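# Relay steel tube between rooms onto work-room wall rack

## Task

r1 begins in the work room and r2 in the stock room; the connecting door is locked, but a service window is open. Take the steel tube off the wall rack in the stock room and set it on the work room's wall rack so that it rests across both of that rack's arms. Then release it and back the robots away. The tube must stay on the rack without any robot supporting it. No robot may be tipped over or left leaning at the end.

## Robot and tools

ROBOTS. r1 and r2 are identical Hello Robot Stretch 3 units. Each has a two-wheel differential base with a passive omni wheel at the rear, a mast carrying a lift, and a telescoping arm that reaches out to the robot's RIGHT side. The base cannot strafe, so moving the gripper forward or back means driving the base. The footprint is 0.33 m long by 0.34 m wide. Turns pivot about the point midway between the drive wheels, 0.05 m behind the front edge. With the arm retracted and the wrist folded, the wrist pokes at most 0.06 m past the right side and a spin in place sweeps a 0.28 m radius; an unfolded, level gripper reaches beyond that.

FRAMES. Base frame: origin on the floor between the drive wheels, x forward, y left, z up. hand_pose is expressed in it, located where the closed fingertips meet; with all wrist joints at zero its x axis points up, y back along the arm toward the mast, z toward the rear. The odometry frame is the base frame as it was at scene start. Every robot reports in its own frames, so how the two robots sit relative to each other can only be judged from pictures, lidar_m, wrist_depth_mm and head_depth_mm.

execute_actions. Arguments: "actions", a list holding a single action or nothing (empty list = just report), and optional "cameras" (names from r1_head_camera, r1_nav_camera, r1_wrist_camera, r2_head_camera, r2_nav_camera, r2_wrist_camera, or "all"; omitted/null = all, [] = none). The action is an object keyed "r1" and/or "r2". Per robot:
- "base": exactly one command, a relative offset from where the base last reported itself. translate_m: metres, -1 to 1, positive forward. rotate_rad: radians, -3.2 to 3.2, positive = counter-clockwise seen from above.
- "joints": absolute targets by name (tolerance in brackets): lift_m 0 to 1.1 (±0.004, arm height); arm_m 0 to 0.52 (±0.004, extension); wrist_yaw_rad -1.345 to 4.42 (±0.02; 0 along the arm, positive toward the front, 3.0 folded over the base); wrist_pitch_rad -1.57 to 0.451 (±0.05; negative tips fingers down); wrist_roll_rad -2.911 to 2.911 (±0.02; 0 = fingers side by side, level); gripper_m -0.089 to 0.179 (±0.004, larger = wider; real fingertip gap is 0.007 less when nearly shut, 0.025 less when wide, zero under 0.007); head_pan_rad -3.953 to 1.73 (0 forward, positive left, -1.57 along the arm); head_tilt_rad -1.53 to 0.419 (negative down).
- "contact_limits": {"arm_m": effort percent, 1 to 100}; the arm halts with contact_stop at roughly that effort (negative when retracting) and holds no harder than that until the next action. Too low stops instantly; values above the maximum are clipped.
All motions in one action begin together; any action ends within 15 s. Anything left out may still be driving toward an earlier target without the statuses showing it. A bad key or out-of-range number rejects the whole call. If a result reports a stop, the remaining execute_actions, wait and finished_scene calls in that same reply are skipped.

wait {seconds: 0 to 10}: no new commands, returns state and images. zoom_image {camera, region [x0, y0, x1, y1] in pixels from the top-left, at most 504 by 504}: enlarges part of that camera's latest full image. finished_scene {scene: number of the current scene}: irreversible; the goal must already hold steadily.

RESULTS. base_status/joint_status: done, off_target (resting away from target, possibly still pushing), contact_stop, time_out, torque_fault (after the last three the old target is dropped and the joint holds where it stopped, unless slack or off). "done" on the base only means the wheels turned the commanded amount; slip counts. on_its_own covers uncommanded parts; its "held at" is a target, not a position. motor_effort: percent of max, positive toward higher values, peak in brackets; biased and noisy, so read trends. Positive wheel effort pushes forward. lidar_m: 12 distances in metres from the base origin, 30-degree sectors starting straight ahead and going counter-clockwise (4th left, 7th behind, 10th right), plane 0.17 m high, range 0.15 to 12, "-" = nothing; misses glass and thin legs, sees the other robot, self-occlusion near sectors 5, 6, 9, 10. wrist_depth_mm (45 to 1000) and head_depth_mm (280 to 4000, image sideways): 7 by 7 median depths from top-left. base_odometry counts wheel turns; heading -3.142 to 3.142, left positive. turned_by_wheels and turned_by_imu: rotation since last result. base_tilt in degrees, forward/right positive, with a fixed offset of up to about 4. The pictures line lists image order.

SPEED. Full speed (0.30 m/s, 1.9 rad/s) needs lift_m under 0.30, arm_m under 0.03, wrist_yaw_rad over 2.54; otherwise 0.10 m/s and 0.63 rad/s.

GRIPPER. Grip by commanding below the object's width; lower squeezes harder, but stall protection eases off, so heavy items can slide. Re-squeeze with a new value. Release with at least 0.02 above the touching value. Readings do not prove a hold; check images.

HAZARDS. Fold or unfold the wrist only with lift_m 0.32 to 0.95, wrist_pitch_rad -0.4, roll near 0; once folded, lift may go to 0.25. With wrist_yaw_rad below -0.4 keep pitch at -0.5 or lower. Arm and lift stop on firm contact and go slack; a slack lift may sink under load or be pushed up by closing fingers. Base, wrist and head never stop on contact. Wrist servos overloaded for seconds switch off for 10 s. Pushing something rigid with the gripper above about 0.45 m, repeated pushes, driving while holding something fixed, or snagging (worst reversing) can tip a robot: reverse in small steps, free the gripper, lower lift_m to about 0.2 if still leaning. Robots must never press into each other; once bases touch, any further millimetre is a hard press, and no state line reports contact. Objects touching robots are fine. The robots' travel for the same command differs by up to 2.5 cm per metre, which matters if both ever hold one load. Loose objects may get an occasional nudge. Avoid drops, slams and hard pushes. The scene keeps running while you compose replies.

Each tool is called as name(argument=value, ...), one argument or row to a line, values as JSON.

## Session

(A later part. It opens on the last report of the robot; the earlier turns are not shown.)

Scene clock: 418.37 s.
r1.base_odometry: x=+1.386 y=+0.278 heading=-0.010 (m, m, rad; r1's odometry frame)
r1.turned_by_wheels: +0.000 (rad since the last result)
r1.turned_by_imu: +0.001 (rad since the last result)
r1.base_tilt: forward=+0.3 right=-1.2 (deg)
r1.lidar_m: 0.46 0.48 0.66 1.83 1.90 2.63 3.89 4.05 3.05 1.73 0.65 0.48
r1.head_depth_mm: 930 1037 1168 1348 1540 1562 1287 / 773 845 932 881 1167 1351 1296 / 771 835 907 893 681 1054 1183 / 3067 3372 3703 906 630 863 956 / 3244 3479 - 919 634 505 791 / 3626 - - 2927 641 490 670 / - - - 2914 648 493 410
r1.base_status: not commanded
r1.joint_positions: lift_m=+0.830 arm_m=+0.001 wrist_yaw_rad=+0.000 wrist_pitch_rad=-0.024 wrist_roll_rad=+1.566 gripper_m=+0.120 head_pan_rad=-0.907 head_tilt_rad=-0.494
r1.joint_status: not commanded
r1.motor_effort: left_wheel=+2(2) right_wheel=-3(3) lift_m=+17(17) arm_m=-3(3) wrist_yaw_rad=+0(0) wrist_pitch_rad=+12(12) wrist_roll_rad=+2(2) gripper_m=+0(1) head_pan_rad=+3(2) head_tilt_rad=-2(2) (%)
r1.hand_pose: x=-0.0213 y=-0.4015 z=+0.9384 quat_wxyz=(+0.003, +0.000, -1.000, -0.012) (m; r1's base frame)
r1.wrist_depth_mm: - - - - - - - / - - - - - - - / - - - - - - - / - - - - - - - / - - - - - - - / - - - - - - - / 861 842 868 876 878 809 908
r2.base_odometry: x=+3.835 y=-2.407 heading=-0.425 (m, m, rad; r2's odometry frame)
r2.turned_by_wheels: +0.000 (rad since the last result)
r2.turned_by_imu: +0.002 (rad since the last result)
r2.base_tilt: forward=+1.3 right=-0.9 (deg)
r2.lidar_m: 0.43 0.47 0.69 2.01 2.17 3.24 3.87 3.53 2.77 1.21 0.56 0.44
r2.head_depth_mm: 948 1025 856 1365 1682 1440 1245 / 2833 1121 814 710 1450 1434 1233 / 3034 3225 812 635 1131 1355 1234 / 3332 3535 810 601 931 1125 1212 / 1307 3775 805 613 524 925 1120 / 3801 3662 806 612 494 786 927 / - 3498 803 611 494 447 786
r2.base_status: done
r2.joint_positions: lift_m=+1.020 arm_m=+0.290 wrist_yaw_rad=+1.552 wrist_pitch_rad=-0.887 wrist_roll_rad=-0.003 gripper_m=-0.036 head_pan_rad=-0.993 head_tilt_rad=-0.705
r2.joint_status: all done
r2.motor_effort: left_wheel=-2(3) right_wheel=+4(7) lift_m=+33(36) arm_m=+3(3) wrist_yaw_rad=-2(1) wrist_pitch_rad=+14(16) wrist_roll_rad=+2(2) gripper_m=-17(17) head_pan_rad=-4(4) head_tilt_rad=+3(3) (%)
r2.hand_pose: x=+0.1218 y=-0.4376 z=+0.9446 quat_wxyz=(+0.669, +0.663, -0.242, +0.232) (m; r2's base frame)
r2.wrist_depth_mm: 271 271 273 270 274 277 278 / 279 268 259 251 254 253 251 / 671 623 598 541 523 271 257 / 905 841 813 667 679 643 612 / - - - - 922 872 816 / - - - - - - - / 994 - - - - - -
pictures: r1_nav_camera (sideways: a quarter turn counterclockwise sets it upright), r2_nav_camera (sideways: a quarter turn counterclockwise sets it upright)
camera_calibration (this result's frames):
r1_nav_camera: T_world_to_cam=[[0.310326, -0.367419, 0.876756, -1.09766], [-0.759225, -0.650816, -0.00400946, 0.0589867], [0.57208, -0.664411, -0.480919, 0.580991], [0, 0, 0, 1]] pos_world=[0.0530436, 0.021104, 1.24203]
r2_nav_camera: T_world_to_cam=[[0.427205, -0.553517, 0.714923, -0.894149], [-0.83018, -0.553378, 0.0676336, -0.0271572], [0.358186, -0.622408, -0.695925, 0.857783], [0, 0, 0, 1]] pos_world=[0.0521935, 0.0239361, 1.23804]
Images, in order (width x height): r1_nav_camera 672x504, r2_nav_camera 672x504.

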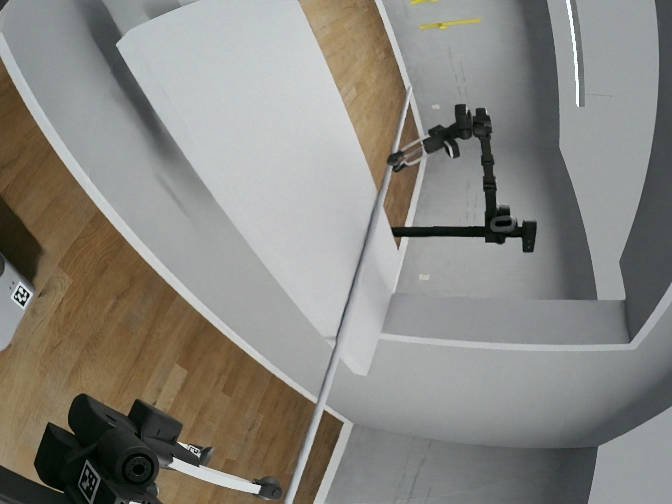

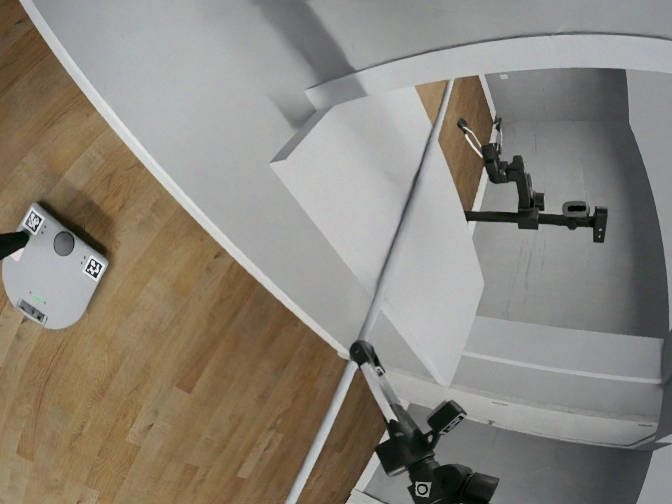

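execute_actions(
  actions=[
    {"r2":{"joints":{"gripper_m":0.09}},"r1":{"joints":{"arm_m":0.15,"head_pan_rad":-1.57}}},
  ],
  cameras=[],
)

execute_actions(
  actions=[
    {"r2":{"base":{"translate_m":-0.4},"joints":{"lift_m":1.005}}},
  ],
  cameras=["r2_nav_camera","r2_wrist_camera"],
)

execute_actions(
  actions=[
    {"r2":{"joints":{"gripper_m":-0.037}}},
  ],
  cameras=[],
)

execute_actions(
  actions=[
    {"r2":{"base":{"translate_m":0.4},"joints":{"arm_m":0.33}}},
  ],
  cameras=["r1_wrist_camera","r1_nav_camera"],
)

Scene clock: 420.93 s.
r1.base_odometry: x=+1.386 y=+0.278 heading=-0.010 (m, m, rad; r1's odometry frame)
r1.turned_by_wheels: +0.000 (rad since the last result)
r1.turned_by_imu: +0.001 (rad since the last result)
r1.base_tilt: forward=+0.3 right=-1.2 (deg)
r1.lidar_m: 0.46 0.48 0.66 1.83 1.91 2.63 3.87 4.05 3.06 1.73 0.65 0.48
r1.head_depth_mm: 2413 2600 2849 2878 1949 - - / 2427 2607 2835 2929 1984 - - / 2429 2639 2846 2962 2003 - - / 2452 2617 2850 2972 2012 1666 1306 / 2451 2596 2813 2693 2039 1627 1316 / 1806 1751 1705 1648 1587 1509 1306 / 1239 1216 1187 1108 1073 1116 1100
r1.base_status: not commanded
r1.joint_positions: lift_m=+0.830 arm_m=+0.150 wrist_yaw_rad=+0.000 wrist_pitch_rad=-0.023 wrist_roll_rad=+1.566 gripper_m=+0.120 head_pan_rad=-1.563 head_tilt_rad=-0.494
r1.joint_status: all done
r1.motor_effort: left_wheel=+2(2) right_wheel=-3(3) lift_m=+17(17) arm_m=+3(4) wrist_yaw_rad=+0(0) wrist_pitch_rad=+12(12) wrist_roll_rad=+2(2) gripper_m=+1(0) head_pan_rad=-3(29) head_tilt_rad=-2(3) (%)
r1.hand_pose: x=-0.0213 y=-0.5503 z=+0.9385 quat_wxyz=(+0.003, +0.000, -1.000, -0.012) (m; r1's base frame)
r1.wrist_depth_mm: - - - - - - - / - - - - - - - / - - - - - - - / - - - - - - - / - - - - - - - / - - - - - - - / 882 832 858 813 878 834 912
r2.base_odometry: x=+3.835 y=-2.407 heading=-0.425 (m, m, rad; r2's odometry frame)
r2.turned_by_wheels: +0.000 (rad since the last result)
r2.turned_by_imu: +0.000 (rad since the last result)
r2.base_tilt: forward=+1.3 right=-0.9 (deg)
r2.lidar_m: 0.43 0.47 0.69 2.02 2.17 3.24 3.86 3.54 2.76 1.21 0.56 0.44
r2.head_depth_mm: 951 1024 854 1388 1649 1443 1236 / 2799 1126 813 710 1451 1447 1240 / 3056 3166 812 639 1127 1355 1224 / 3295 3607 806 606 925 1134 1208 / 1316 3694 809 614 524 927 1118 / 3822 - 805 612 495 786 927 / - 3655 803 611 493 448 786
r2.base_status: not commanded
r2.joint_positions: lift_m=+1.020 arm_m=+0.290 wrist_yaw_rad=+1.552 wrist_pitch_rad=-0.864 wrist_roll_rad=-0.003 gripper_m=+0.090 head_pan_rad=-0.993 head_tilt_rad=-0.705
r2.joint_status: all done
r2.motor_effort: left_wheel=-2(2) right_wheel=+2(4) lift_m=+32(34) arm_m=+5(3) wrist_yaw_rad=-1(1) wrist_pitch_rad=+6(14) wrist_roll_rad=+2(1) gripper_m=+0(80) head_pan_rad=-4(4) head_tilt_rad=+2(2) (%)
r2.hand_pose: x=+0.1266 y=-0.4377 z=+0.9480 quat_wxyz=(+0.667, +0.661, -0.249, +0.239) (m; r2's base frame)
r2.wrist_depth_mm: 283 283 290 282 289 293 291 / 269 266 260 255 259 260 259 / 639 598 561 273 273 259 247 / 872 794 735 642 637 604 573 / - - - 881 847 803 758 / - - - - - - - / - - - 976 - - -
pictures: none
No camera images: the call's "cameras" was empty. Leave "cameras" out to get every camera's image.

Scene clock: 425.90 s.
r1.base_odometry: x=+1.386 y=+0.278 heading=-0.010 (m, m, rad; r1's odometry frame)
r1.turned_by_wheels: +0.000 (rad since the last result)
r1.turned_by_imu: +0.001 (rad since the last result)
r1.base_tilt: forward=+0.2 right=-1.2 (deg)
r1.lidar_m: 0.46 0.48 0.66 1.83 1.91 2.62 3.87 4.04 3.05 1.73 0.65 0.48
r1.head_depth_mm: 2399 2598 2837 2851 1956 - - / 2447 2601 2824 2921 1982 - - / 2430 2572 2858 2962 2006 - - / 2457 2636 2834 2981 2004 1668 1308 / 2437 2571 2791 2683 2025 1613 1321 / 1816 1758 1687 1657 1588 1501 1310 / 1238 1215 1192 1107 1073 1117 1103
r1.base_status: not commanded
r1.joint_positions: lift_m=+0.830 arm_m=+0.150 wrist_yaw_rad=+0.000 wrist_pitch_rad=-0.023 wrist_roll_rad=+1.566 gripper_m=+0.120 head_pan_rad=-1.563 head_tilt_rad=-0.494
r1.joint_status: not commanded
r1.motor_effort: left_wheel=+2(2) right_wheel=-3(3) lift_m=+17(17) arm_m=+3(3) wrist_yaw_rad=+0(0) wrist_pitch_rad=+12(12) wrist_roll_rad=+1(2) gripper_m=+1(1) head_pan_rad=-3(3) head_tilt_rad=-3(3) (%)
r1.hand_pose: x=-0.0213 y=-0.5503 z=+0.9385 quat_wxyz=(+0.003, +0.000, -1.000, -0.012) (m; r1's base frame)
r1.wrist_depth_mm: - - - - - - - / - - - - - - - / - - - - - - - / - - - - - - - / - - - - - - - / - - - - - - - / 871 827 886 832 890 815 889
r2.base_odometry: x=+3.470 y=-2.242 heading=-0.425 (m, m, rad; r2's odometry frame)
r2.turned_by_wheels: +0.000 (rad since the last result)
r2.turned_by_imu: -0.003 (rad since the last result)
r2.base_tilt: forward=+1.2 right=-0.8 (deg)
r2.lidar_m: 0.83 0.89 1.33 2.06 2.21 3.28 3.48 3.51 2.72 2.30 1.08 0.84
r2.head_depth_mm: 1557 1826 2209 2242 1678 1442 1236 / 1370 1579 1845 2052 1665 1445 1233 / 1214 1357 1577 1817 1732 1446 1233 / 1136 1183 1373 1572 1673 1442 1234 / 3574 1180 1206 1368 1571 1434 1237 / 3906 1178 906 1203 1364 1422 1227 / 1510 1169 845 1081 1211 1334 1229
r2.base_status: done
r2.joint_positions: lift_m=+1.005 arm_m=+0.290 wrist_yaw_rad=+1.552 wrist_pitch_rad=-0.864 wrist_roll_rad=-0.003 gripper_m=+0.090 head_pan_rad=-0.993 head_tilt_rad=-0.705
r2.joint_status: all done
r2.motor_effort: left_wheel=-1(5) right_wheel=+2(1) lift_m=+26(26) arm_m=+4(3) wrist_yaw_rad=-1(2) wrist_pitch_rad=+5(6) wrist_roll_rad=+2(2) gripper_m=+0(0) head_pan_rad=-4(4) head_tilt_rad=+3(4) (%)
r2.hand_pose: x=+0.1267 y=-0.4377 z=+0.9334 quat_wxyz=(+0.666, +0.660, -0.250, +0.240) (m; r2's base frame)
r2.wrist_depth_mm: 936 904 875 835 798 780 750 / - - - 988 942 906 884 / - - - - - - - / - - - - - - - / - - - - - - - / - - - - - - - / - - - - - - -
pictures: r2_nav_camera (sideways: a quarter turn counterclockwise sets it upright), r2_wrist_camera
camera_calibration (this result's frames):
r2_nav_camera: T_world_to_cam=[[0.427205, -0.553517, 0.714923, -0.894149], [-0.83018, -0.553378, 0.0676336, -0.0271572], [0.358186, -0.622408, -0.695924, 0.857783], [0, 0, 0, 1]] pos_world=[0.0521935, 0.023936, 1.23804]
r2_wrist_camera: T_world_to_cam=[[0.0119928, -0.999885, 0.00923305, -0.448262], [-0.886133, -0.0149056, -0.46319, 0.562305], [0.463275, -0.00262677, -0.886211, 0.937212], [0, 0, 0, 1]] pos_world=[0.0694659, -0.437367, 1.09516]
Images, in order (width x height): r2_nav_camera 672x504, r2_wrist_camera 644x364.

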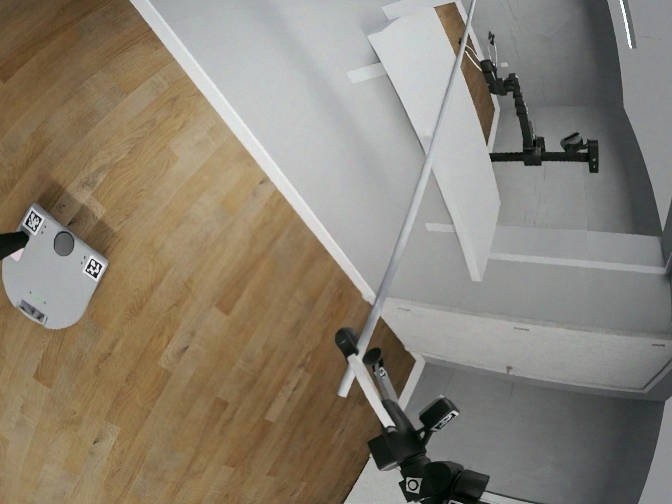

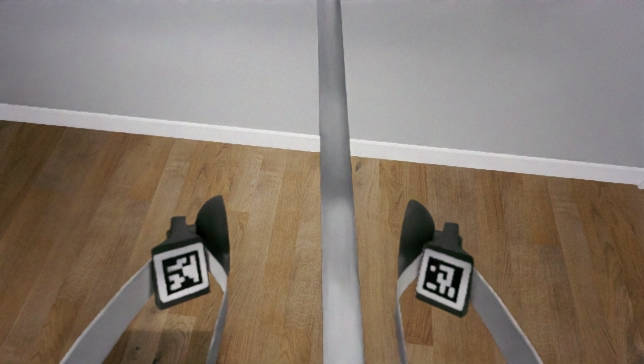

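Scene clock: 427.67 s.
r1.base_odometry: x=+1.386 y=+0.278 heading=-0.010 (m, m, rad; r1's odometry frame)
r1.turned_by_wheels: +0.000 (rad since the last result)
r1.turned_by_imu: +0.000 (rad since the last result)
r1.base_tilt: forward=+0.3 right=-1.2 (deg)
r1.lidar_m: 0.46 0.48 0.66 1.83 1.91 2.62 3.86 4.03 3.07 1.73 0.65 0.48
r1.head_depth_mm: 2418 2623 2813 2858 1967 - - / 2441 2609 2855 2893 1988 - - / 2442 2603 2854 2962 1994 - - / 2429 2649 2854 3003 2015 1663 1308 / 2461 2614 2797 2723 2001 1628 1317 / 1802 1752 1705 1644 1597 1519 1314 / 1231 1213 1189 1110 1078 1124 1100
r1.base_status: not commanded
r1.joint_positions: lift_m=+0.830 arm_m=+0.150 wrist_yaw_rad=+0.000 wrist_pitch_rad=-0.023 wrist_roll_rad=+1.566 gripper_m=+0.120 head_pan_rad=-1.563 head_tilt_rad=-0.494
r1.joint_status: not commanded
r1.motor_effort: left_wheel=+2(2) right_wheel=-3(3) lift_m=+17(17) arm_m=+3(3) wrist_yaw_rad=+0(0) wrist_pitch_rad=+12(11) wrist_roll_rad=+1(1) gripper_m=+1(0) head_pan_rad=-3(3) head_tilt_rad=-2(3) (%)
r1.hand_pose: x=-0.0213 y=-0.5503 z=+0.9385 quat_wxyz=(+0.003, +0.000, -1.000, -0.012) (m; r1's base frame)
r1.wrist_depth_mm: - - - - - - - / - - - - - - - / - - - - - - - / - - - - - - - / - - - - - - - / - - - - - - - / 866 819 875 838 884 814 912
r2.base_odometry: x=+3.470 y=-2.242 heading=-0.425 (m, m, rad; r2's odometry frame)
r2.turned_by_wheels: +0.000 (rad since the last result)
r2.turned_by_imu: +0.000 (rad since the last result)
r2.base_tilt: forward=+1.3 right=-0.9 (deg)
r2.lidar_m: 0.83 0.89 1.33 2.06 2.21 3.30 3.46 3.50 2.72 2.29 1.07 0.84
r2.head_depth_mm: 1545 1825 2223 2226 1675 1438 1241 / 1376 1578 1852 2062 1727 1437 1242 / 1206 1349 1577 1813 1717 1439 1240 / 1141 1192 1373 1557 1659 1441 1239 / 3557 1178 1209 1366 1568 1438 1234 / 3898 1184 929 1202 1367 1441 1229 / 1510 1174 840 1082 1203 1335 1231
r2.base_status: not commanded
r2.joint_positions: lift_m=+1.005 arm_m=+0.290 wrist_yaw_rad=+1.551 wrist_pitch_rad=-0.856 wrist_roll_rad=-0.003 gripper_m=-0.036 head_pan_rad=-0.993 head_tilt_rad=-0.705
r2.joint_status: all done
r2.motor_effort: left_wheel=+0(1) right_wheel=-1(1) lift_m=+26(26) arm_m=+3(3) wrist_yaw_rad=+0(1) wrist_pitch_rad=+3(5) wrist_roll_rad=+2(1) gripper_m=-18(94) head_pan_rad=-4(4) head_tilt_rad=+3(2) (%)
r2.hand_pose: x=+0.1284 y=-0.4379 z=+0.9346 quat_wxyz=(+0.666, +0.659, -0.253, +0.242) (m; r2's base frame)
r2.wrist_depth_mm: 937 875 887 811 809 793 755 / - - - 972 943 899 881 / - - - - - - - / - - - - - - - / - - - 169 - - - / - - - 160 - - - / - - - - 999 - -
pictures: none
No camera images: the call's "cameras" was empty. Leave "cameras" out to get every camera's image.

Scene clock: 432.63 s.
r1.base_odometry: x=+1.386 y=+0.278 heading=-0.010 (m, m, rad; r1's odometry frame)
r1.turned_by_wheels: +0.000 (rad since the last result)
r1.turned_by_imu: +0.001 (rad since the last result)
r1.base_tilt: forward=+0.3 right=-1.2 (deg)
r1.lidar_m: 0.46 0.48 0.66 1.83 1.90 2.62 3.88 4.04 3.05 1.73 0.65 0.48
r1.head_depth_mm: 2422 2591 2840 2887 1934 - - / 2415 2628 2831 2911 1972 - - / 2400 2613 2836 2960 1989 - - / 2406 2611 2844 3005 2002 1664 1310 / 2435 2612 2787 2677 2022 1618 1307 / 1797 1747 1697 1644 1583 1509 1307 / 1234 1214 1188 1112 1073 1122 1099
r1.base_status: not commanded
r1.joint_positions: lift_m=+0.830 arm_m=+0.150 wrist_yaw_rad=+0.000 wrist_pitch_rad=-0.023 wrist_roll_rad=+1.566 gripper_m=+0.120 head_pan_rad=-1.563 head_tilt_rad=-0.494
r1.joint_status: not commanded
r1.motor_effort: left_wheel=+3(3) right_wheel=-2(3) lift_m=+17(17) arm_m=+3(4) wrist_yaw_rad=+0(0) wrist_pitch_rad=+12(11) wrist_roll_rad=+2(2) gripper_m=+0(1) head_pan_rad=-3(3) head_tilt_rad=-3(2) (%)
r1.hand_pose: x=-0.0213 y=-0.5503 z=+0.9385 quat_wxyz=(+0.003, +0.000, -1.000, -0.012) (m; r1's base frame)
r1.wrist_depth_mm: - - - - - - - / - - - - - - - / - - - - - - - / - - - - - - - / - - - - - - - / - - - - - - - / 867 838 867 848 898 837 880
r2.base_odometry: x=+3.835 y=-2.407 heading=-0.425 (m, m, rad; r2's odometry frame)
r2.turned_by_wheels: +0.000 (rad since the last result)
r2.turned_by_imu: +0.003 (rad since the last result)
r2.base_tilt: forward=+1.3 right=-0.9 (deg)
r2.lidar_m: 0.43 0.47 0.69 2.02 2.16 3.26 3.87 3.54 2.76 1.21 0.56 0.44
r2.head_depth_mm: 953 1022 858 1349 1688 1445 1236 / 2795 1118 815 706 1441 1449 1241 / 3047 3205 814 638 1120 1348 1237 / 3357 3617 810 613 930 1129 1210 / 1304 3753 808 613 525 928 1110 / 3867 - 807 613 494 785 932 / - 3400 788 610 494 447 787
r2.base_status: done
r2.joint_positions: lift_m=+1.005 arm_m=+0.330 wrist_yaw_rad=+1.556 wrist_pitch_rad=-0.867 wrist_roll_rad=-0.009 gripper_m=-0.036 head_pan_rad=-0.993 head_tilt_rad=-0.705
r2.joint_status: all done
r2.motor_effort: left_wheel=-4(6) right_wheel=+7(12) lift_m=+26(26) arm_m=+4(4) wrist_yaw_rad=-4(6) wrist_pitch_rad=+7(7) wrist_roll_rad=+5(7) gripper_m=-18(18) head_pan_rad=-5(5) head_tilt_rad=+3(2) (%)
r2.hand_pose: x=+0.1261 y=-0.4771 z=+0.9329 quat_wxyz=(+0.667, +0.661, -0.245, +0.242) (m; r2's base frame)
r2.wrist_depth_mm: 261 261 263 258 266 269 270 / 266 253 248 241 241 243 246 / 633 597 568 268 498 253 242 / 868 800 743 632 631 595 565 / - - - 168 872 801 742 / - - - 159 - - - / 967 - - - - - -
pictures: r1_nav_camera (sideways: a quarter turn counterclockwise sets it upright), r1_wrist_camera
camera_calibration (this result's frames):
r1_nav_camera: T_world_to_cam=[[0.0218254, -0.480445, 0.876753, -1.0959], [-0.998603, -0.0526812, -0.00400975, 0.0604473], [0.0481149, -0.875441, -0.480924, 0.584195], [0, 0, 0, 1]] pos_world=[0.0561728, -0.0119074, 1.24203]
r1_wrist_camera: T_world_to_cam=[[0.00198257, -0.0256085, -0.99967, 0.92696], [0.990753, 0.135667, -0.00151049, 0.135096], [0.135661, -0.990423, 0.0256407, -0.406974], [0, 0, 0, 1]] pos_world=[-0.0804736, -0.397667, 0.937293]
Images, in order (width x height): r1_nav_camera 672x504, r1_wrist_camera 644x364.

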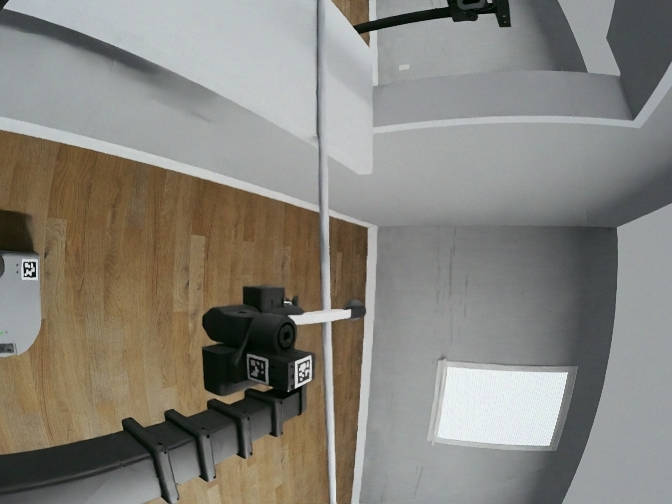

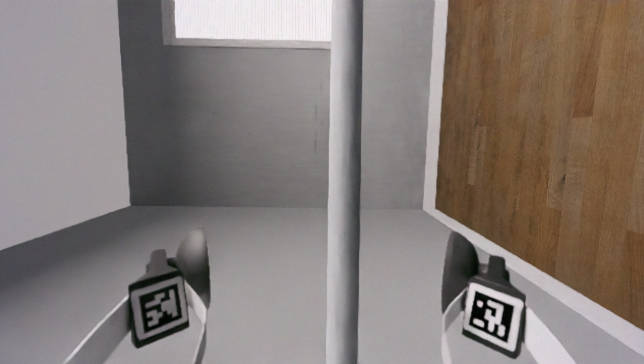

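execute_actions(
  actions=[
    {"r1":{"base":{"translate_m":0.06},"joints":{"arm_m":0.20,"lift_m":0.822,"wrist_yaw_rad":0.1}}},
  ],
  cameras=[],
)

execute_actions(
  actions=[
    {"r1":{"joints":{"gripper_m":-0.037}}},
  ],
  cameras=["r1_wrist_camera"],
)

Scene clock: 434.67 s.
r1.base_odometry: x=+1.446 y=+0.278 heading=-0.010 (m, m, rad; r1's odometry frame)
r1.turned_by_wheels: +0.000 (rad since the last result)
r1.turned_by_imu: +0.001 (rad since the last result)
r1.base_tilt: forward=+0.3 right=-1.2 (deg)
r1.lidar_m: 0.40 0.42 0.58 1.53 1.90 2.63 3.93 4.11 3.06 1.50 0.56 0.41
r1.head_depth_mm: 2448 2599 2830 2867 2027 - 1255 / 2417 2596 2840 2947 2057 - 1264 / 2455 2600 2840 2939 2073 - 1276 / 2427 2641 2867 3009 2000 1544 1313 / 2390 2577 2583 2443 1952 1618 1320 / 1578 1524 1475 1436 1371 1357 1258 / 1078 1056 1035 963 679 974 956
r1.base_status: done
r1.joint_positions: lift_m=+0.822 arm_m=+0.200 wrist_yaw_rad=+0.098 wrist_pitch_rad=-0.023 wrist_roll_rad=+1.566 gripper_m=+0.120 head_pan_rad=-1.563 head_tilt_rad=-0.494
r1.joint_status: all done
r1.motor_effort: left_wheel=+2(6) right_wheel=-3(4) lift_m=+17(16) arm_m=+4(6) wrist_yaw_rad=+1(2) wrist_pitch_rad=+11(12) wrist_roll_rad=+2(1) gripper_m=+0(0) head_pan_rad=-3(3) head_tilt_rad=-3(3) (%)
r1.hand_pose: x=+0.0037 y=-0.5991 z=+0.9305 quat_wxyz=(+0.003, +0.049, -0.999, -0.012) (m; r1's base frame)
r1.wrist_depth_mm: - - - 109 - - - / - - - 111 - - - / - - - 114 - - - / - - - - - - - / - - - - - - - / 862 860 859 757 877 897 866 / 655 631 673 607 668 626 699
r2.base_odometry: x=+3.835 y=-2.407 heading=-0.425 (m, m, rad; r2's odometry frame)
r2.turned_by_wheels: +0.000 (rad since the last result)
r2.turned_by_imu: +0.000 (rad since the last result)
r2.base_tilt: forward=+1.4 right=-0.9 (deg)
r2.lidar_m: 0.43 0.47 0.69 2.02 2.17 3.24 3.86 3.55 2.77 1.21 0.56 0.44
r2.head_depth_mm: 951 1020 853 1362 1679 1447 1233 / 2811 1123 815 709 1435 1436 1234 / 3047 3226 809 638 1124 1345 1238 / 3216 3506 807 614 928 1130 1215 / 1282 3886 807 614 525 928 1113 / 3860 - 801 613 495 785 924 / - 3448 785 610 494 448 784
r2.base_status: not commanded
r2.joint_positions: lift_m=+1.005 arm_m=+0.330 wrist_yaw_rad=+1.556 wrist_pitch_rad=-0.867 wrist_roll_rad=-0.009 gripper_m=-0.036 head_pan_rad=-0.993 head_tilt_rad=-0.705
r2.joint_status: not commanded
r2.motor_effort: left_wheel=-4(4) right_wheel=+7(7) lift_m=+26(26) arm_m=+4(4) wrist_yaw_rad=-4(4) wrist_pitch_rad=+7(6) wrist_roll_rad=+5(5) gripper_m=-18(19) head_pan_rad=-4(4) head_tilt_rad=+2(2) (%)
r2.hand_pose: x=+0.1261 y=-0.4771 z=+0.9329 quat_wxyz=(+0.667, +0.661, -0.245, +0.242) (m; r2's base frame)
r2.wrist_depth_mm: 261 260 263 260 267 268 267 / 265 254 247 239 238 240 243 / 632 597 570 268 498 252 240 / 875 803 733 636 635 597 567 / - - - 168 842 825 751 / - - - 159 - - - / - - - 974 - - -
pictures: none
No camera images: the call's "cameras" was empty. Leave "cameras" out to get every camera's image.

Scene clock: 436.80 s.
r1.base_odometry: x=+1.446 y=+0.278 heading=-0.010 (m, m, rad; r1's odometry frame)
r1.turned_by_wheels: +0.000 (rad since the last result)
r1.turned_by_imu: +0.000 (rad since the last result)
r1.base_tilt: forward=+0.2 right=-1.2 (deg)
r1.lidar_m: 0.40 0.42 0.58 1.53 1.90 2.63 3.94 4.09 3.05 1.50 0.56 0.41
r1.head_depth_mm: 2410 2612 2801 2895 2027 - 1258 / 2435 2619 2812 2898 2072 - 1256 / 2456 2636 2838 2960 2065 - 1271 / 2421 2621 2855 2994 1998 1567 1315 / 2395 2585 2591 2465 1937 1611 1318 / 1569 1522 1488 1430 1382 1370 1250 / 1078 1052 1031 956 681 973 954
r1.base_status: not commanded
r1.joint_positions: lift_m=+0.822 arm_m=+0.200 wrist_yaw_rad=+0.098 wrist_pitch_rad=-0.036 wrist_roll_rad=+1.566 gripper_m=-0.036 head_pan_rad=-1.563 head_tilt_rad=-0.494
r1.joint_status: all done
r1.motor_effort: left_wheel=+1(2) right_wheel=-1(3) lift_m=+18(18) arm_m=+3(3) wrist_yaw_rad=+1(1) wrist_pitch_rad=+18(19) wrist_roll_rad=+2(2) gripper_m=-19(96) head_pan_rad=-3(2) head_tilt_rad=-4(2) (%)
r1.hand_pose: x=+0.0036 y=-0.5987 z=+0.9273 quat_wxyz=(+0.004, +0.049, -0.999, -0.018) (m; r1's base frame)
r1.wrist_depth_mm: - - - 121 - - - / - - - 122 - - - / - - - 123 - - - / - - - 125 - - - / - - - 127 - - - / 833 840 844 124 870 892 890 / 641 666 662 377 667 680 682
r2.base_odometry: x=+3.835 y=-2.407 heading=-0.425 (m, m, rad; r2's odometry frame)
r2.turned_by_wheels: +0.000 (rad since the last result)
r2.turned_by_imu: +0.000 (rad since the last result)
r2.base_tilt: forward=+1.3 right=-1.0 (deg)
r2.lidar_m: 0.43 0.47 0.69 2.02 2.16 3.24 3.86 3.55 2.76 1.21 0.56 0.44
r2.head_depth_mm: 951 1020 858 1354 1681 1439 1232 / 2867 1123 812 709 1446 1445 1237 / 3035 3199 810 638 1128 1349 1236 / 3240 3485 809 617 923 1126 1214 / 1293 3903 808 614 524 927 1115 / 3848 - 804 614 494 785 931 / - 3482 792 612 493 447 786
r2.base_status: not commanded
r2.joint_positions: lift_m=+1.005 arm_m=+0.330 wrist_yaw_rad=+1.553 wrist_pitch_rad=-0.860 wrist_roll_rad=-0.009 gripper_m=-0.036 head_pan_rad=-0.993 head_tilt_rad=-0.705
r2.joint_status: not commanded
r2.motor_effort: left_wheel=-3(4) right_wheel=+4(7) lift_m=+26(26) arm_m=+3(4) wrist_yaw_rad=-2(4) wrist_pitch_rad=+4(7) wrist_roll_rad=+5(5) gripper_m=-18(18) head_pan_rad=-3(4) head_tilt_rad=+2(2) (%)
r2.hand_pose: x=+0.1274 y=-0.4776 z=+0.9339 quat_wxyz=(+0.667, +0.660, -0.248, +0.243) (m; r2's base frame)
r2.wrist_depth_mm: 261 263 265 262 268 272 273 / 261 248 245 240 244 243 247 / 621 584 541 264 262 252 237 / 836 784 739 607 624 591 549 / - - - 167 854 762 760 / - - - - - - - / 976 - - 996 - - -
pictures: r1_wrist_camera
camera_calibration (this result's frames):
r1_wrist_camera: T_world_to_cam=[[0.00326204, -0.0127685, -0.999913, 0.922319], [0.972751, 0.23185, 0.000212792, 0.172994], [0.231828, -0.972668, 0.0131769, -0.436198], [0, 0, 0, 1]] pos_world=[-0.0701656, -0.452608, 0.927949]
Images, in order (width x height): r1_wrist_camera 644x364.

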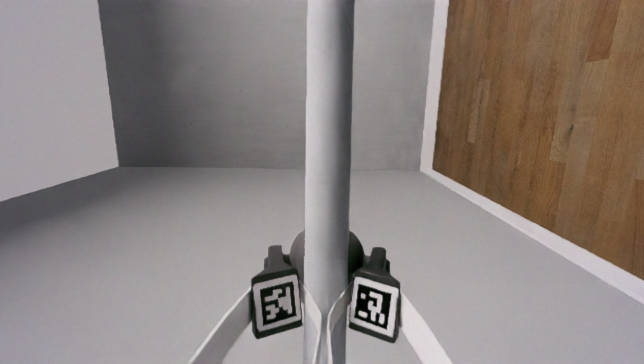

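execute_actions(
  actions=[
    {"r1":{"joints":{"gripper_m":0.06}}},
  ],
  cameras=[],
)

execute_actions(
  actions=[
    {"r1":{"joints":{"arm_m":0.186,"wrist_yaw_rad":0.15}}},
  ],
  cameras=[],
)

execute_actions(
  actions=[
    {"r1":{"joints":{"gripper_m":-0.037}}},
  ],
  cameras=[],
)

execute_actions(
  actions=[
    {"r2":{"joints":{"gripper_m":0.1}}},
  ],
  cameras=[],
)

execute_actions(
  actions=[
    {"r2":{"base":{"translate_m":-0.25},"joints":{"lift_m":1.1}},"r1":{"joints":{"lift_m":0.87}}},
  ],
  cameras=["r1_wrist_camera","r1_nav_camera"],
)

Scene clock: 438.50 s.
r1.base_odometry: x=+1.446 y=+0.278 heading=-0.010 (m, m, rad; r1's odometry frame)
r1.turned_by_wheels: +0.000 (rad since the last result)
r1.turned_by_imu: +0.000 (rad since the last result)
r1.base_tilt: forward=+0.3 right=-1.3 (deg)
r1.lidar_m: 0.40 0.42 0.58 1.52 1.90 2.63 3.92 4.09 3.07 1.50 0.56 0.42
r1.head_depth_mm: 2410 2605 2805 2900 2044 - 1258 / 2430 2632 2839 2917 2072 - 1257 / 2428 2610 2850 2914 2059 - 1273 / 2424 2649 2841 3023 2004 1550 1312 / 2416 2564 2582 2472 1940 1616 1319 / 1574 1529 1482 1438 1304 1361 1247 / 1077 1048 1031 959 681 976 956
r1.base_status: not commanded
r1.joint_positions: lift_m=+0.822 arm_m=+0.200 wrist_yaw_rad=+0.098 wrist_pitch_rad=-0.025 wrist_roll_rad=+1.566 gripper_m=+0.060 head_pan_rad=-1.563 head_tilt_rad=-0.494
r1.joint_status: all done
r1.motor_effort: left_wheel=+2(2) right_wheel=-1(2) lift_m=+18(18) arm_m=+2(3) wrist_yaw_rad=+1(1) wrist_pitch_rad=+12(18) wrist_roll_rad=+2(1) gripper_m=+1(82) head_pan_rad=-3(3) head_tilt_rad=-4(2) (%)
r1.hand_pose: x=+0.0037 y=-0.5991 z=+0.9301 quat_wxyz=(+0.003, +0.049, -0.999, -0.013) (m; r1's base frame)
r1.wrist_depth_mm: - - - 119 - - - / - - - - - - - / - - - - - - - / - - - - - - - / - - - - - - - / 839 830 - 760 920 898 882 / 656 662 626 615 653 685 687
r2.base_odometry: x=+3.835 y=-2.407 heading=-0.425 (m, m, rad; r2's odometry frame)
r2.turned_by_wheels: +0.000 (rad since the last result)
r2.turned_by_imu: +0.000 (rad since the last result)
r2.base_tilt: forward=+1.3 right=-0.9 (deg)
r2.lidar_m: 0.43 0.47 0.69 2.02 2.16 3.22 3.86 3.53 2.76 1.21 0.56 0.44
r2.head_depth_mm: 951 1021 858 1342 1678 1433 1231 / 2840 1119 814 710 1447 1433 1240 / 3019 3236 810 639 1134 1352 1234 / 3191 3535 807 616 923 1122 1211 / 1286 3958 808 615 524 925 1111 / 3846 - 808 612 495 783 927 / - 3438 798 612 493 447 784
r2.base_status: not commanded
r2.joint_positions: lift_m=+1.005 arm_m=+0.330 wrist_yaw_rad=+1.554 wrist_pitch_rad=-0.860 wrist_roll_rad=-0.009 gripper_m=-0.036 head_pan_rad=-0.993 head_tilt_rad=-0.705
r2.joint_status: not commanded
r2.motor_effort: left_wheel=-3(3) right_wheel=+4(4) lift_m=+26(26) arm_m=+3(4) wrist_yaw_rad=-2(2) wrist_pitch_rad=+4(4) wrist_roll_rad=+4(5) gripper_m=-18(18) head_pan_rad=-4(4) head_tilt_rad=+2(3) (%)
r2.hand_pose: x=+0.1274 y=-0.4775 z=+0.9339 quat_wxyz=(+0.667, +0.660, -0.248, +0.243) (m; r2's base frame)
r2.wrist_depth_mm: 264 264 263 261 268 269 272 / 259 248 245 241 244 245 245 / 617 593 550 265 265 251 241 / 889 798 724 613 633 594 564 / - - - 168 828 780 743 / - - - 159 - - - / 967 987 - 991 993 - -
pictures: none
No camera images: the call's "cameras" was empty. Leave "cameras" out to get every camera's image.

Scene clock: 439.43 s.
r1.base_odometry: x=+1.446 y=+0.278 heading=-0.010 (m, m, rad; r1's odometry frame)
r1.turned_by_wheels: +0.000 (rad since the last result)
r1.turned_by_imu: +0.000 (rad since the last result)
r1.base_tilt: forward=+0.3 right=-1.2 (deg)
r1.lidar_m: 0.40 0.42 0.58 1.53 1.90 2.63 3.94 4.12 3.06 1.50 0.56 0.41
r1.head_depth_mm: 2436 2603 2791 2853 2029 - 1255 / 2429 2611 2861 2895 2056 - 1261 / 2428 2639 2829 2949 1993 - 1264 / 2448 2624 2852 2968 2025 1568 1313 / 2411 2587 2609 2476 1954 1619 1314 / 1572 1520 1479 1436 1313 1362 1249 / 1080 1058 1033 956 681 972 957
r1.base_status: not commanded
r1.joint_positions: lift_m=+0.822 arm_m=+0.186 wrist_yaw_rad=+0.148 wrist_pitch_rad=-0.024 wrist_roll_rad=+1.566 gripper_m=+0.060 head_pan_rad=-1.563 head_tilt_rad=-0.494
r1.joint_status: all done
r1.motor_effort: left_wheel=+2(2) right_wheel=-2(1) lift_m=+18(18) arm_m=-2(3) wrist_yaw_rad=+1(2) wrist_pitch_rad=+12(12) wrist_roll_rad=+1(2) gripper_m=+1(1) head_pan_rad=-2(2) head_tilt_rad=-3(2) (%)
r1.hand_pose: x=+0.0162 y=-0.5840 z=+0.9302 quat_wxyz=(+0.004, +0.074, -0.997, -0.012) (m; r1's base frame)
r1.wrist_depth_mm: - - - - - - - / - - - - - - - / - - - - - - - / - - - - - - - / - - - 937 - - - / 783 755 - 719 831 816 805 / 605 629 603 583 595 634 645
r2.base_odometry: x=+3.835 y=-2.407 heading=-0.425 (m, m, rad; r2's odometry frame)
r2.turned_by_wheels: +0.000 (rad since the last result)
r2.turned_by_imu: +0.000 (rad since the last result)
r2.base_tilt: forward=+1.3 right=-0.8 (deg)
r2.lidar_m: 0.43 0.47 0.69 2.01 2.17 3.22 3.86 3.53 2.76 1.21 0.56 0.44
r2.head_depth_mm: 947 1023 856 1355 1678 1447 1233 / 2833 1122 811 705 1435 1441 1237 / 3063 3293 810 639 1133 1359 1233 / 3192 3490 809 615 929 1130 1210 / 1288 3896 807 613 524 927 1113 / 3857 - 803 613 493 787 931 / - 3397 795 611 493 449 785
r2.base_status: not commanded
r2.joint_positions: lift_m=+1.005 arm_m=+0.330 wrist_yaw_rad=+1.554 wrist_pitch_rad=-0.860 wrist_roll_rad=-0.009 gripper_m=-0.036 head_pan_rad=-0.993 head_tilt_rad=-0.705
r2.joint_status: not commanded
r2.motor_effort: left_wheel=-3(3) right_wheel=+4(4) lift_m=+26(26) arm_m=+4(2) wrist_yaw_rad=-2(2) wrist_pitch_rad=+4(4) wrist_roll_rad=+5(5) gripper_m=-18(18) head_pan_rad=-4(4) head_tilt_rad=+4(3) (%)
r2.hand_pose: x=+0.1274 y=-0.4775 z=+0.9339 quat_wxyz=(+0.667, +0.660, -0.248, +0.243) (m; r2's base frame)
r2.wrist_depth_mm: 262 263 268 261 269 271 271 / 264 251 246 243 242 243 247 / 637 591 554 264 265 252 239 / 854 774 731 620 633 590 551 / - - - 167 841 781 711 / - - - 159 - - - / - - - 995 - - -
pictures: none
No camera images: the call's "cameras" was empty. Leave "cameras" out to get every camera's image.

Scene clock: 440.90 s.
r1.base_odometry: x=+1.446 y=+0.278 heading=-0.010 (m, m, rad; r1's odometry frame)
r1.turned_by_wheels: +0.000 (rad since the last result)
r1.turned_by_imu: +0.000 (rad since the last result)
r1.base_tilt: forward=+0.3 right=-1.3 (deg)
r1.lidar_m: 0.40 0.42 0.58 1.53 1.91 2.63 3.94 4.10 3.05 1.49 0.56 0.41
r1.head_depth_mm: 2390 2621 2816 2895 1994 - 1257 / 2411 2604 2823 2936 2062 - 1261 / 2409 2599 2846 2955 2009 - 1259 / 2415 2638 2890 3020 2018 1557 1306 / 2400 2574 2605 2463 1954 1629 1313 / 1568 1533 1487 1433 1388 1356 1259 / 1083 1053 1031 958 680 972 956
r1.base_status: not commanded
r1.joint_positions: lift_m=+0.822 arm_m=+0.186 wrist_yaw_rad=+0.147 wrist_pitch_rad=-0.031 wrist_roll_rad=+1.568 gripper_m=-0.036 head_pan_rad=-1.563 head_tilt_rad=-0.494
r1.joint_status: all done
r1.motor_effort: left_wheel=+2(2) right_wheel=-2(1) lift_m=+18(18) arm_m=-3(2) wrist_yaw_rad=+3(2) wrist_pitch_rad=+16(17) wrist_roll_rad=+1(2) gripper_m=-20(98) head_pan_rad=-2(2) head_tilt_rad=-3(4) (%)
r1.hand_pose: x=+0.0160 y=-0.5838 z=+0.9284 quat_wxyz=(+0.003, +0.073, -0.997, -0.016) (m; r1's base frame)
r1.wrist_depth_mm: - - - - - - - / - - - - - - - / - - - - - - - / - - - 131 - - - / - - - 133 - - - / 777 774 801 132 787 815 829 / 588 626 610 505 595 632 645
r2.base_odometry: x=+3.835 y=-2.407 heading=-0.425 (m, m, rad; r2's odometry frame)
r2.turned_by_wheels: +0.000 (rad since the last result)
r2.turned_by_imu: +0.000 (rad since the last result)
r2.base_tilt: forward=+1.4 right=-0.9 (deg)
r2.lidar_m: 0.43 0.47 0.69 2.02 2.16 3.25 3.87 3.55 2.76 1.21 0.56 0.44
r2.head_depth_mm: 956 1023 856 1343 1671 1448 1238 / 2861 1123 811 709 1440 1440 1225 / 2982 3275 810 637 1126 1348 1236 / 3174 3512 808 614 928 1124 1213 / 1291 3827 808 612 525 921 1114 / 3831 - 806 614 494 786 930 / - 3460 785 612 493 448 785
r2.base_status: not commanded
r2.joint_positions: lift_m=+1.005 arm_m=+0.330 wrist_yaw_rad=+1.555 wrist_pitch_rad=-0.858 wrist_roll_rad=-0.007 gripper_m=-0.036 head_pan_rad=-0.993 head_tilt_rad=-0.705
r2.joint_status: not commanded
r2.motor_effort: left_wheel=-2(2) right_wheel=+4(4) lift_m=+26(25) arm_m=+3(3) wrist_yaw_rad=-3(3) wrist_pitch_rad=+4(4) wrist_roll_rad=+4(5) gripper_m=-18(19) head_pan_rad=-4(4) head_tilt_rad=+3(3) (%)
r2.hand_pose: x=+0.1279 y=-0.4774 z=+0.9342 quat_wxyz=(+0.666, +0.660, -0.249, +0.244) (m; r2's base frame)
r2.wrist_depth_mm: 263 265 266 264 269 271 274 / 260 249 247 242 247 245 245 / 603 580 561 264 262 250 238 / 845 773 706 627 619 592 561 / - - - 168 854 786 720 / - - - 159 - - - / 983 - 992 996 993 - -
pictures: none
No camera images: the call's "cameras" was empty. Leave "cameras" out to get every camera's image.

Scene clock: 443.10 s.
r1.base_odometry: x=+1.446 y=+0.278 heading=-0.010 (m, m, rad; r1's odometry frame)
r1.turned_by_wheels: +0.000 (rad since the last result)
r1.turned_by_imu: +0.001 (rad since the last result)
r1.base_tilt: forward=+0.3 right=-1.3 (deg)
r1.lidar_m: 0.40 0.42 0.57 1.52 1.90 2.63 3.93 4.11 3.06 1.50 0.56 0.41
r1.head_depth_mm: 2421 2612 2826 2830 2051 - 1264 / 2400 2644 2846 2871 2138 - 1257 / 2415 2638 2852 2968 2084 - 1258 / 2463 2642 2841 2986 2152 1617 1313 / 2422 2564 2594 2466 1946 1629 1317 / 1570 1519 1486 1432 1384 1360 1250 / 1079 1061 1031 960 680 975 954
r1.base_status: not commanded
r1.joint_positions: lift_m=+0.822 arm_m=+0.186 wrist_yaw_rad=+0.148 wrist_pitch_rad=-0.095 wrist_roll_rad=+1.589 gripper_m=-0.036 head_pan_rad=-1.563 head_tilt_rad=-0.494
r1.joint_status: not commanded
r1.on_its_own: wrist_pitch_rad is at rest, and its effort (+49) is outside its rest range (-20 to +32)
r1.motor_effort: left_wheel=+2(1) right_wheel=-2(2) lift_m=+21(22) arm_m=-3(2) wrist_yaw_rad=+1(2) wrist_pitch_rad=+49(63) wrist_roll_rad=-8(8) gripper_m=-24(25) head_pan_rad=-3(2) head_tilt_rad=-2(2) (%)
r1.hand_pose: x=+0.0159 y=-0.5812 z=+0.9119 quat_wxyz=(-0.005, +0.073, -0.996, -0.049) (m; r1's base frame)
r1.wrist_depth_mm: - - - - - - - / - - - - - - 965 / - - - - - - 957 / - - - - - - 947 / - - - 130 - - 971 / 772 784 770 132 830 827 798 / 621 631 630 579 600 628 633
r2.base_odometry: x=+3.835 y=-2.407 heading=-0.425 (m, m, rad; r2's odometry frame)
r2.turned_by_wheels: +0.000 (rad since the last result)
r2.turned_by_imu: +0.000 (rad since the last result)
r2.base_tilt: forward=+1.4 right=-0.9 (deg)
r2.lidar_m: 0.43 0.47 0.69 2.01 2.17 3.22 3.87 3.54 2.77 1.21 0.56 0.44
r2.head_depth_mm: 951 1025 852 1340 1678 1441 1230 / 2817 1123 814 1092 1448 1448 1228 / 3003 3130 811 628 1129 1352 1231 / 3178 3564 810 612 927 1128 1206 / 1285 3816 805 616 524 927 1110 / 3853 - 806 612 495 785 923 / - 1088 770 610 493 447 787
r2.base_status: not commanded
r2.joint_positions: lift_m=+1.005 arm_m=+0.330 wrist_yaw_rad=+1.551 wrist_pitch_rad=-0.860 wrist_roll_rad=-0.003 gripper_m=+0.100 head_pan_rad=-0.993 head_tilt_rad=-0.705
r2.joint_status: all done
r2.motor_effort: left_wheel=-1(3) right_wheel=+1(5) lift_m=+26(27) arm_m=+3(4) wrist_yaw_rad=-1(3) wrist_pitch_rad=+4(5) wrist_roll_rad=+2(4) gripper_m=+0(81) head_pan_rad=-5(4) head_tilt_rad=+2(2) (%)
r2.hand_pose: x=+0.1276 y=-0.4779 z=+0.9339 quat_wxyz=(+0.666, +0.660, -0.251, +0.241) (m; r2's base frame)
r2.wrist_depth_mm: 262 264 262 261 269 269 271 / 259 252 245 240 243 243 245 / 613 587 559 156 262 252 242 / 837 800 724 132 630 586 555 / - - - 119 837 770 725 / - - - 107 - - - / - - - 99 - - -
pictures: none
No camera images: the call's "cameras" was empty. Leave "cameras" out to get every camera's image.

Scene clock: 446.73 s.
r1.base_odometry: x=+1.446 y=+0.278 heading=-0.010 (m, m, rad; r1's odometry frame)
r1.turned_by_wheels: +0.000 (rad since the last result)
r1.turned_by_imu: +0.001 (rad since the last result)
r1.base_tilt: forward=+0.4 right=-1.2 (deg)
r1.lidar_m: 0.40 0.42 0.58 1.53 1.91 2.62 3.93 4.12 3.06 1.50 0.56 0.41
r1.head_depth_mm: 2417 2607 2822 2870 1963 - 1256 / 2457 2608 2840 2899 - - 1296 / 2439 2652 2842 2975 2221 - 1295 / 2418 2635 2828 2987 2006 1558 1312 / 2403 2595 2594 2497 1946 1630 1319 / 1577 1524 1470 1437 1383 1361 1257 / 1076 1057 1034 957 680 974 956
r1.base_status: not commanded
r1.joint_positions: lift_m=+0.870 arm_m=+0.186 wrist_yaw_rad=+0.148 wrist_pitch_rad=-0.100 wrist_roll_rad=+1.587 gripper_m=-0.036 head_pan_rad=-1.563 head_tilt_rad=-0.494
r1.joint_status: all done
r1.on_its_own: wrist_pitch_rad is at rest, and its effort (+51) is outside its rest range (-20 to +32)
r1.motor_effort: left_wheel=+2(2) right_wheel=-3(2) lift_m=+24(29) arm_m=-3(2) wrist_yaw_rad=+1(1) wrist_pitch_rad=+51(52) wrist_roll_rad=-7(8) gripper_m=-24(24) head_pan_rad=-3(3) head_tilt_rad=-3(3) (%)
r1.hand_pose: x=+0.0159 y=-0.5810 z=+0.9585 quat_wxyz=(-0.004, +0.073, -0.996, -0.051) (m; r1's base frame)
r1.wrist_depth_mm: - - - - - - - / - - - - - - - / - - - - - - - / - - - - - - - / - - - 133 - - 962 / 796 777 768 132 814 809 793 / 627 623 631 499 600 622 628
r2.base_odometry: x=+3.607 y=-2.304 heading=-0.425 (m, m, rad; r2's odometry frame)
r2.turned_by_wheels: +0.000 (rad since the last result)
r2.turned_by_imu: -0.002 (rad since the last result)
r2.base_tilt: forward=+1.3 right=-0.9 (deg)
r2.lidar_m: 0.68 0.73 1.09 2.04 2.19 3.27 3.62 3.49 2.74 1.86 0.88 0.69
r2.head_depth_mm: 1284 1494 1761 2014 1732 1441 1236 / 1105 1233 1512 1819 1734 1437 1240 / 1069 1111 1280 1513 1666 1443 1233 / 3304 1179 888 1283 1498 1438 1235 / 3557 1181 843 1106 1278 1398 1231 / 1384 1531 768 977 1106 1271 1227 / - - 772 865 978 1102 1199
r2.base_status: done
r2.joint_positions: lift_m=+1.100 arm_m=+0.330 wrist_yaw_rad=+1.551 wrist_pitch_rad=-0.860 wrist_roll_rad=-0.003 gripper_m=+0.100 head_pan_rad=-0.993 head_tilt_rad=-0.705
r2.joint_status: all done
r2.motor_effort: left_wheel=-1(5) right_wheel=+1(3) lift_m=+32(32) arm_m=+3(3) wrist_yaw_rad=+0(1) wrist_pitch_rad=+4(3) wrist_roll_rad=+2(1) gripper_m=+0(0) head_pan_rad=-3(4) head_tilt_rad=+3(2) (%)
r2.hand_pose: x=+0.1276 y=-0.4779 z=+1.0287 quat_wxyz=(+0.666, +0.660, -0.251, +0.241) (m; r2's base frame)
r2.wrist_depth_mm: 745 686 678 466 469 458 435 / 880 847 802 770 745 702 694 / - - - 955 901 838 806 / - - - - - - - / - - - - - - - / - - - - - - - / - - - - - - -
pictures: r1_nav_camera (sideways: a quarter turn counterclockwise sets it upright), r1_wrist_camera
camera_calibration (this result's frames):
r1_nav_camera: T_world_to_cam=[[0.0218255, -0.480632, 0.876651, -1.09577], [-0.998603, -0.0526775, -0.00401932, 0.0604597], [0.0481116, -0.875339, -0.481111, 0.584438], [0, 0, 0, 1]] pos_world=[0.0561727, -0.0118947, 1.24203]
r1_wrist_camera: T_world_to_cam=[[0.0148225, 0.0539357, -0.998434, 0.990912], [0.960225, 0.27769, 0.0292562, 0.155964], [0.278833, -0.959156, -0.0476743, -0.356752], [0, 0, 0, 1]] pos_world=[-0.0649744, -0.438936, 0.96779]
Images, in order (width x height): r1_nav_camera 672x504, r1_wrist_camera 644x364.

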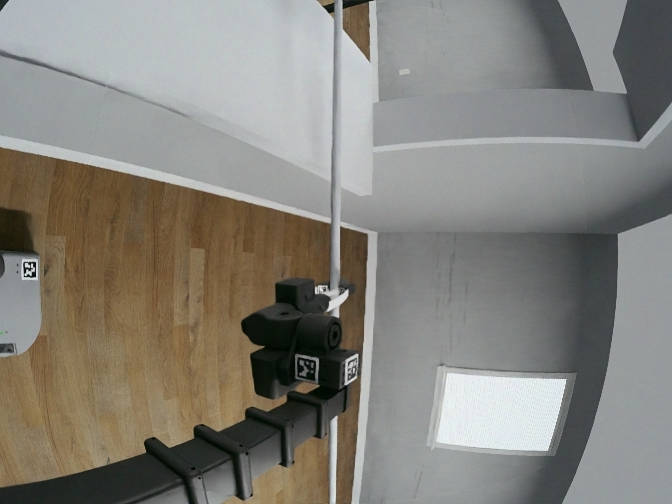

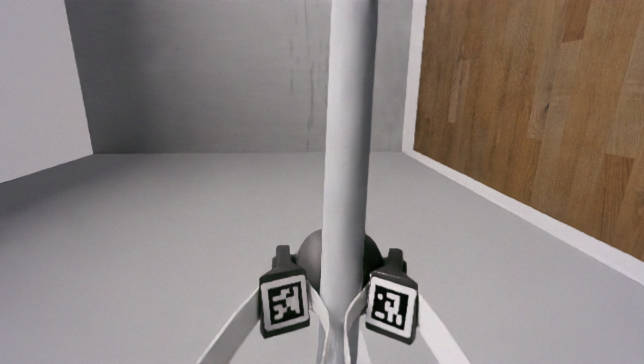

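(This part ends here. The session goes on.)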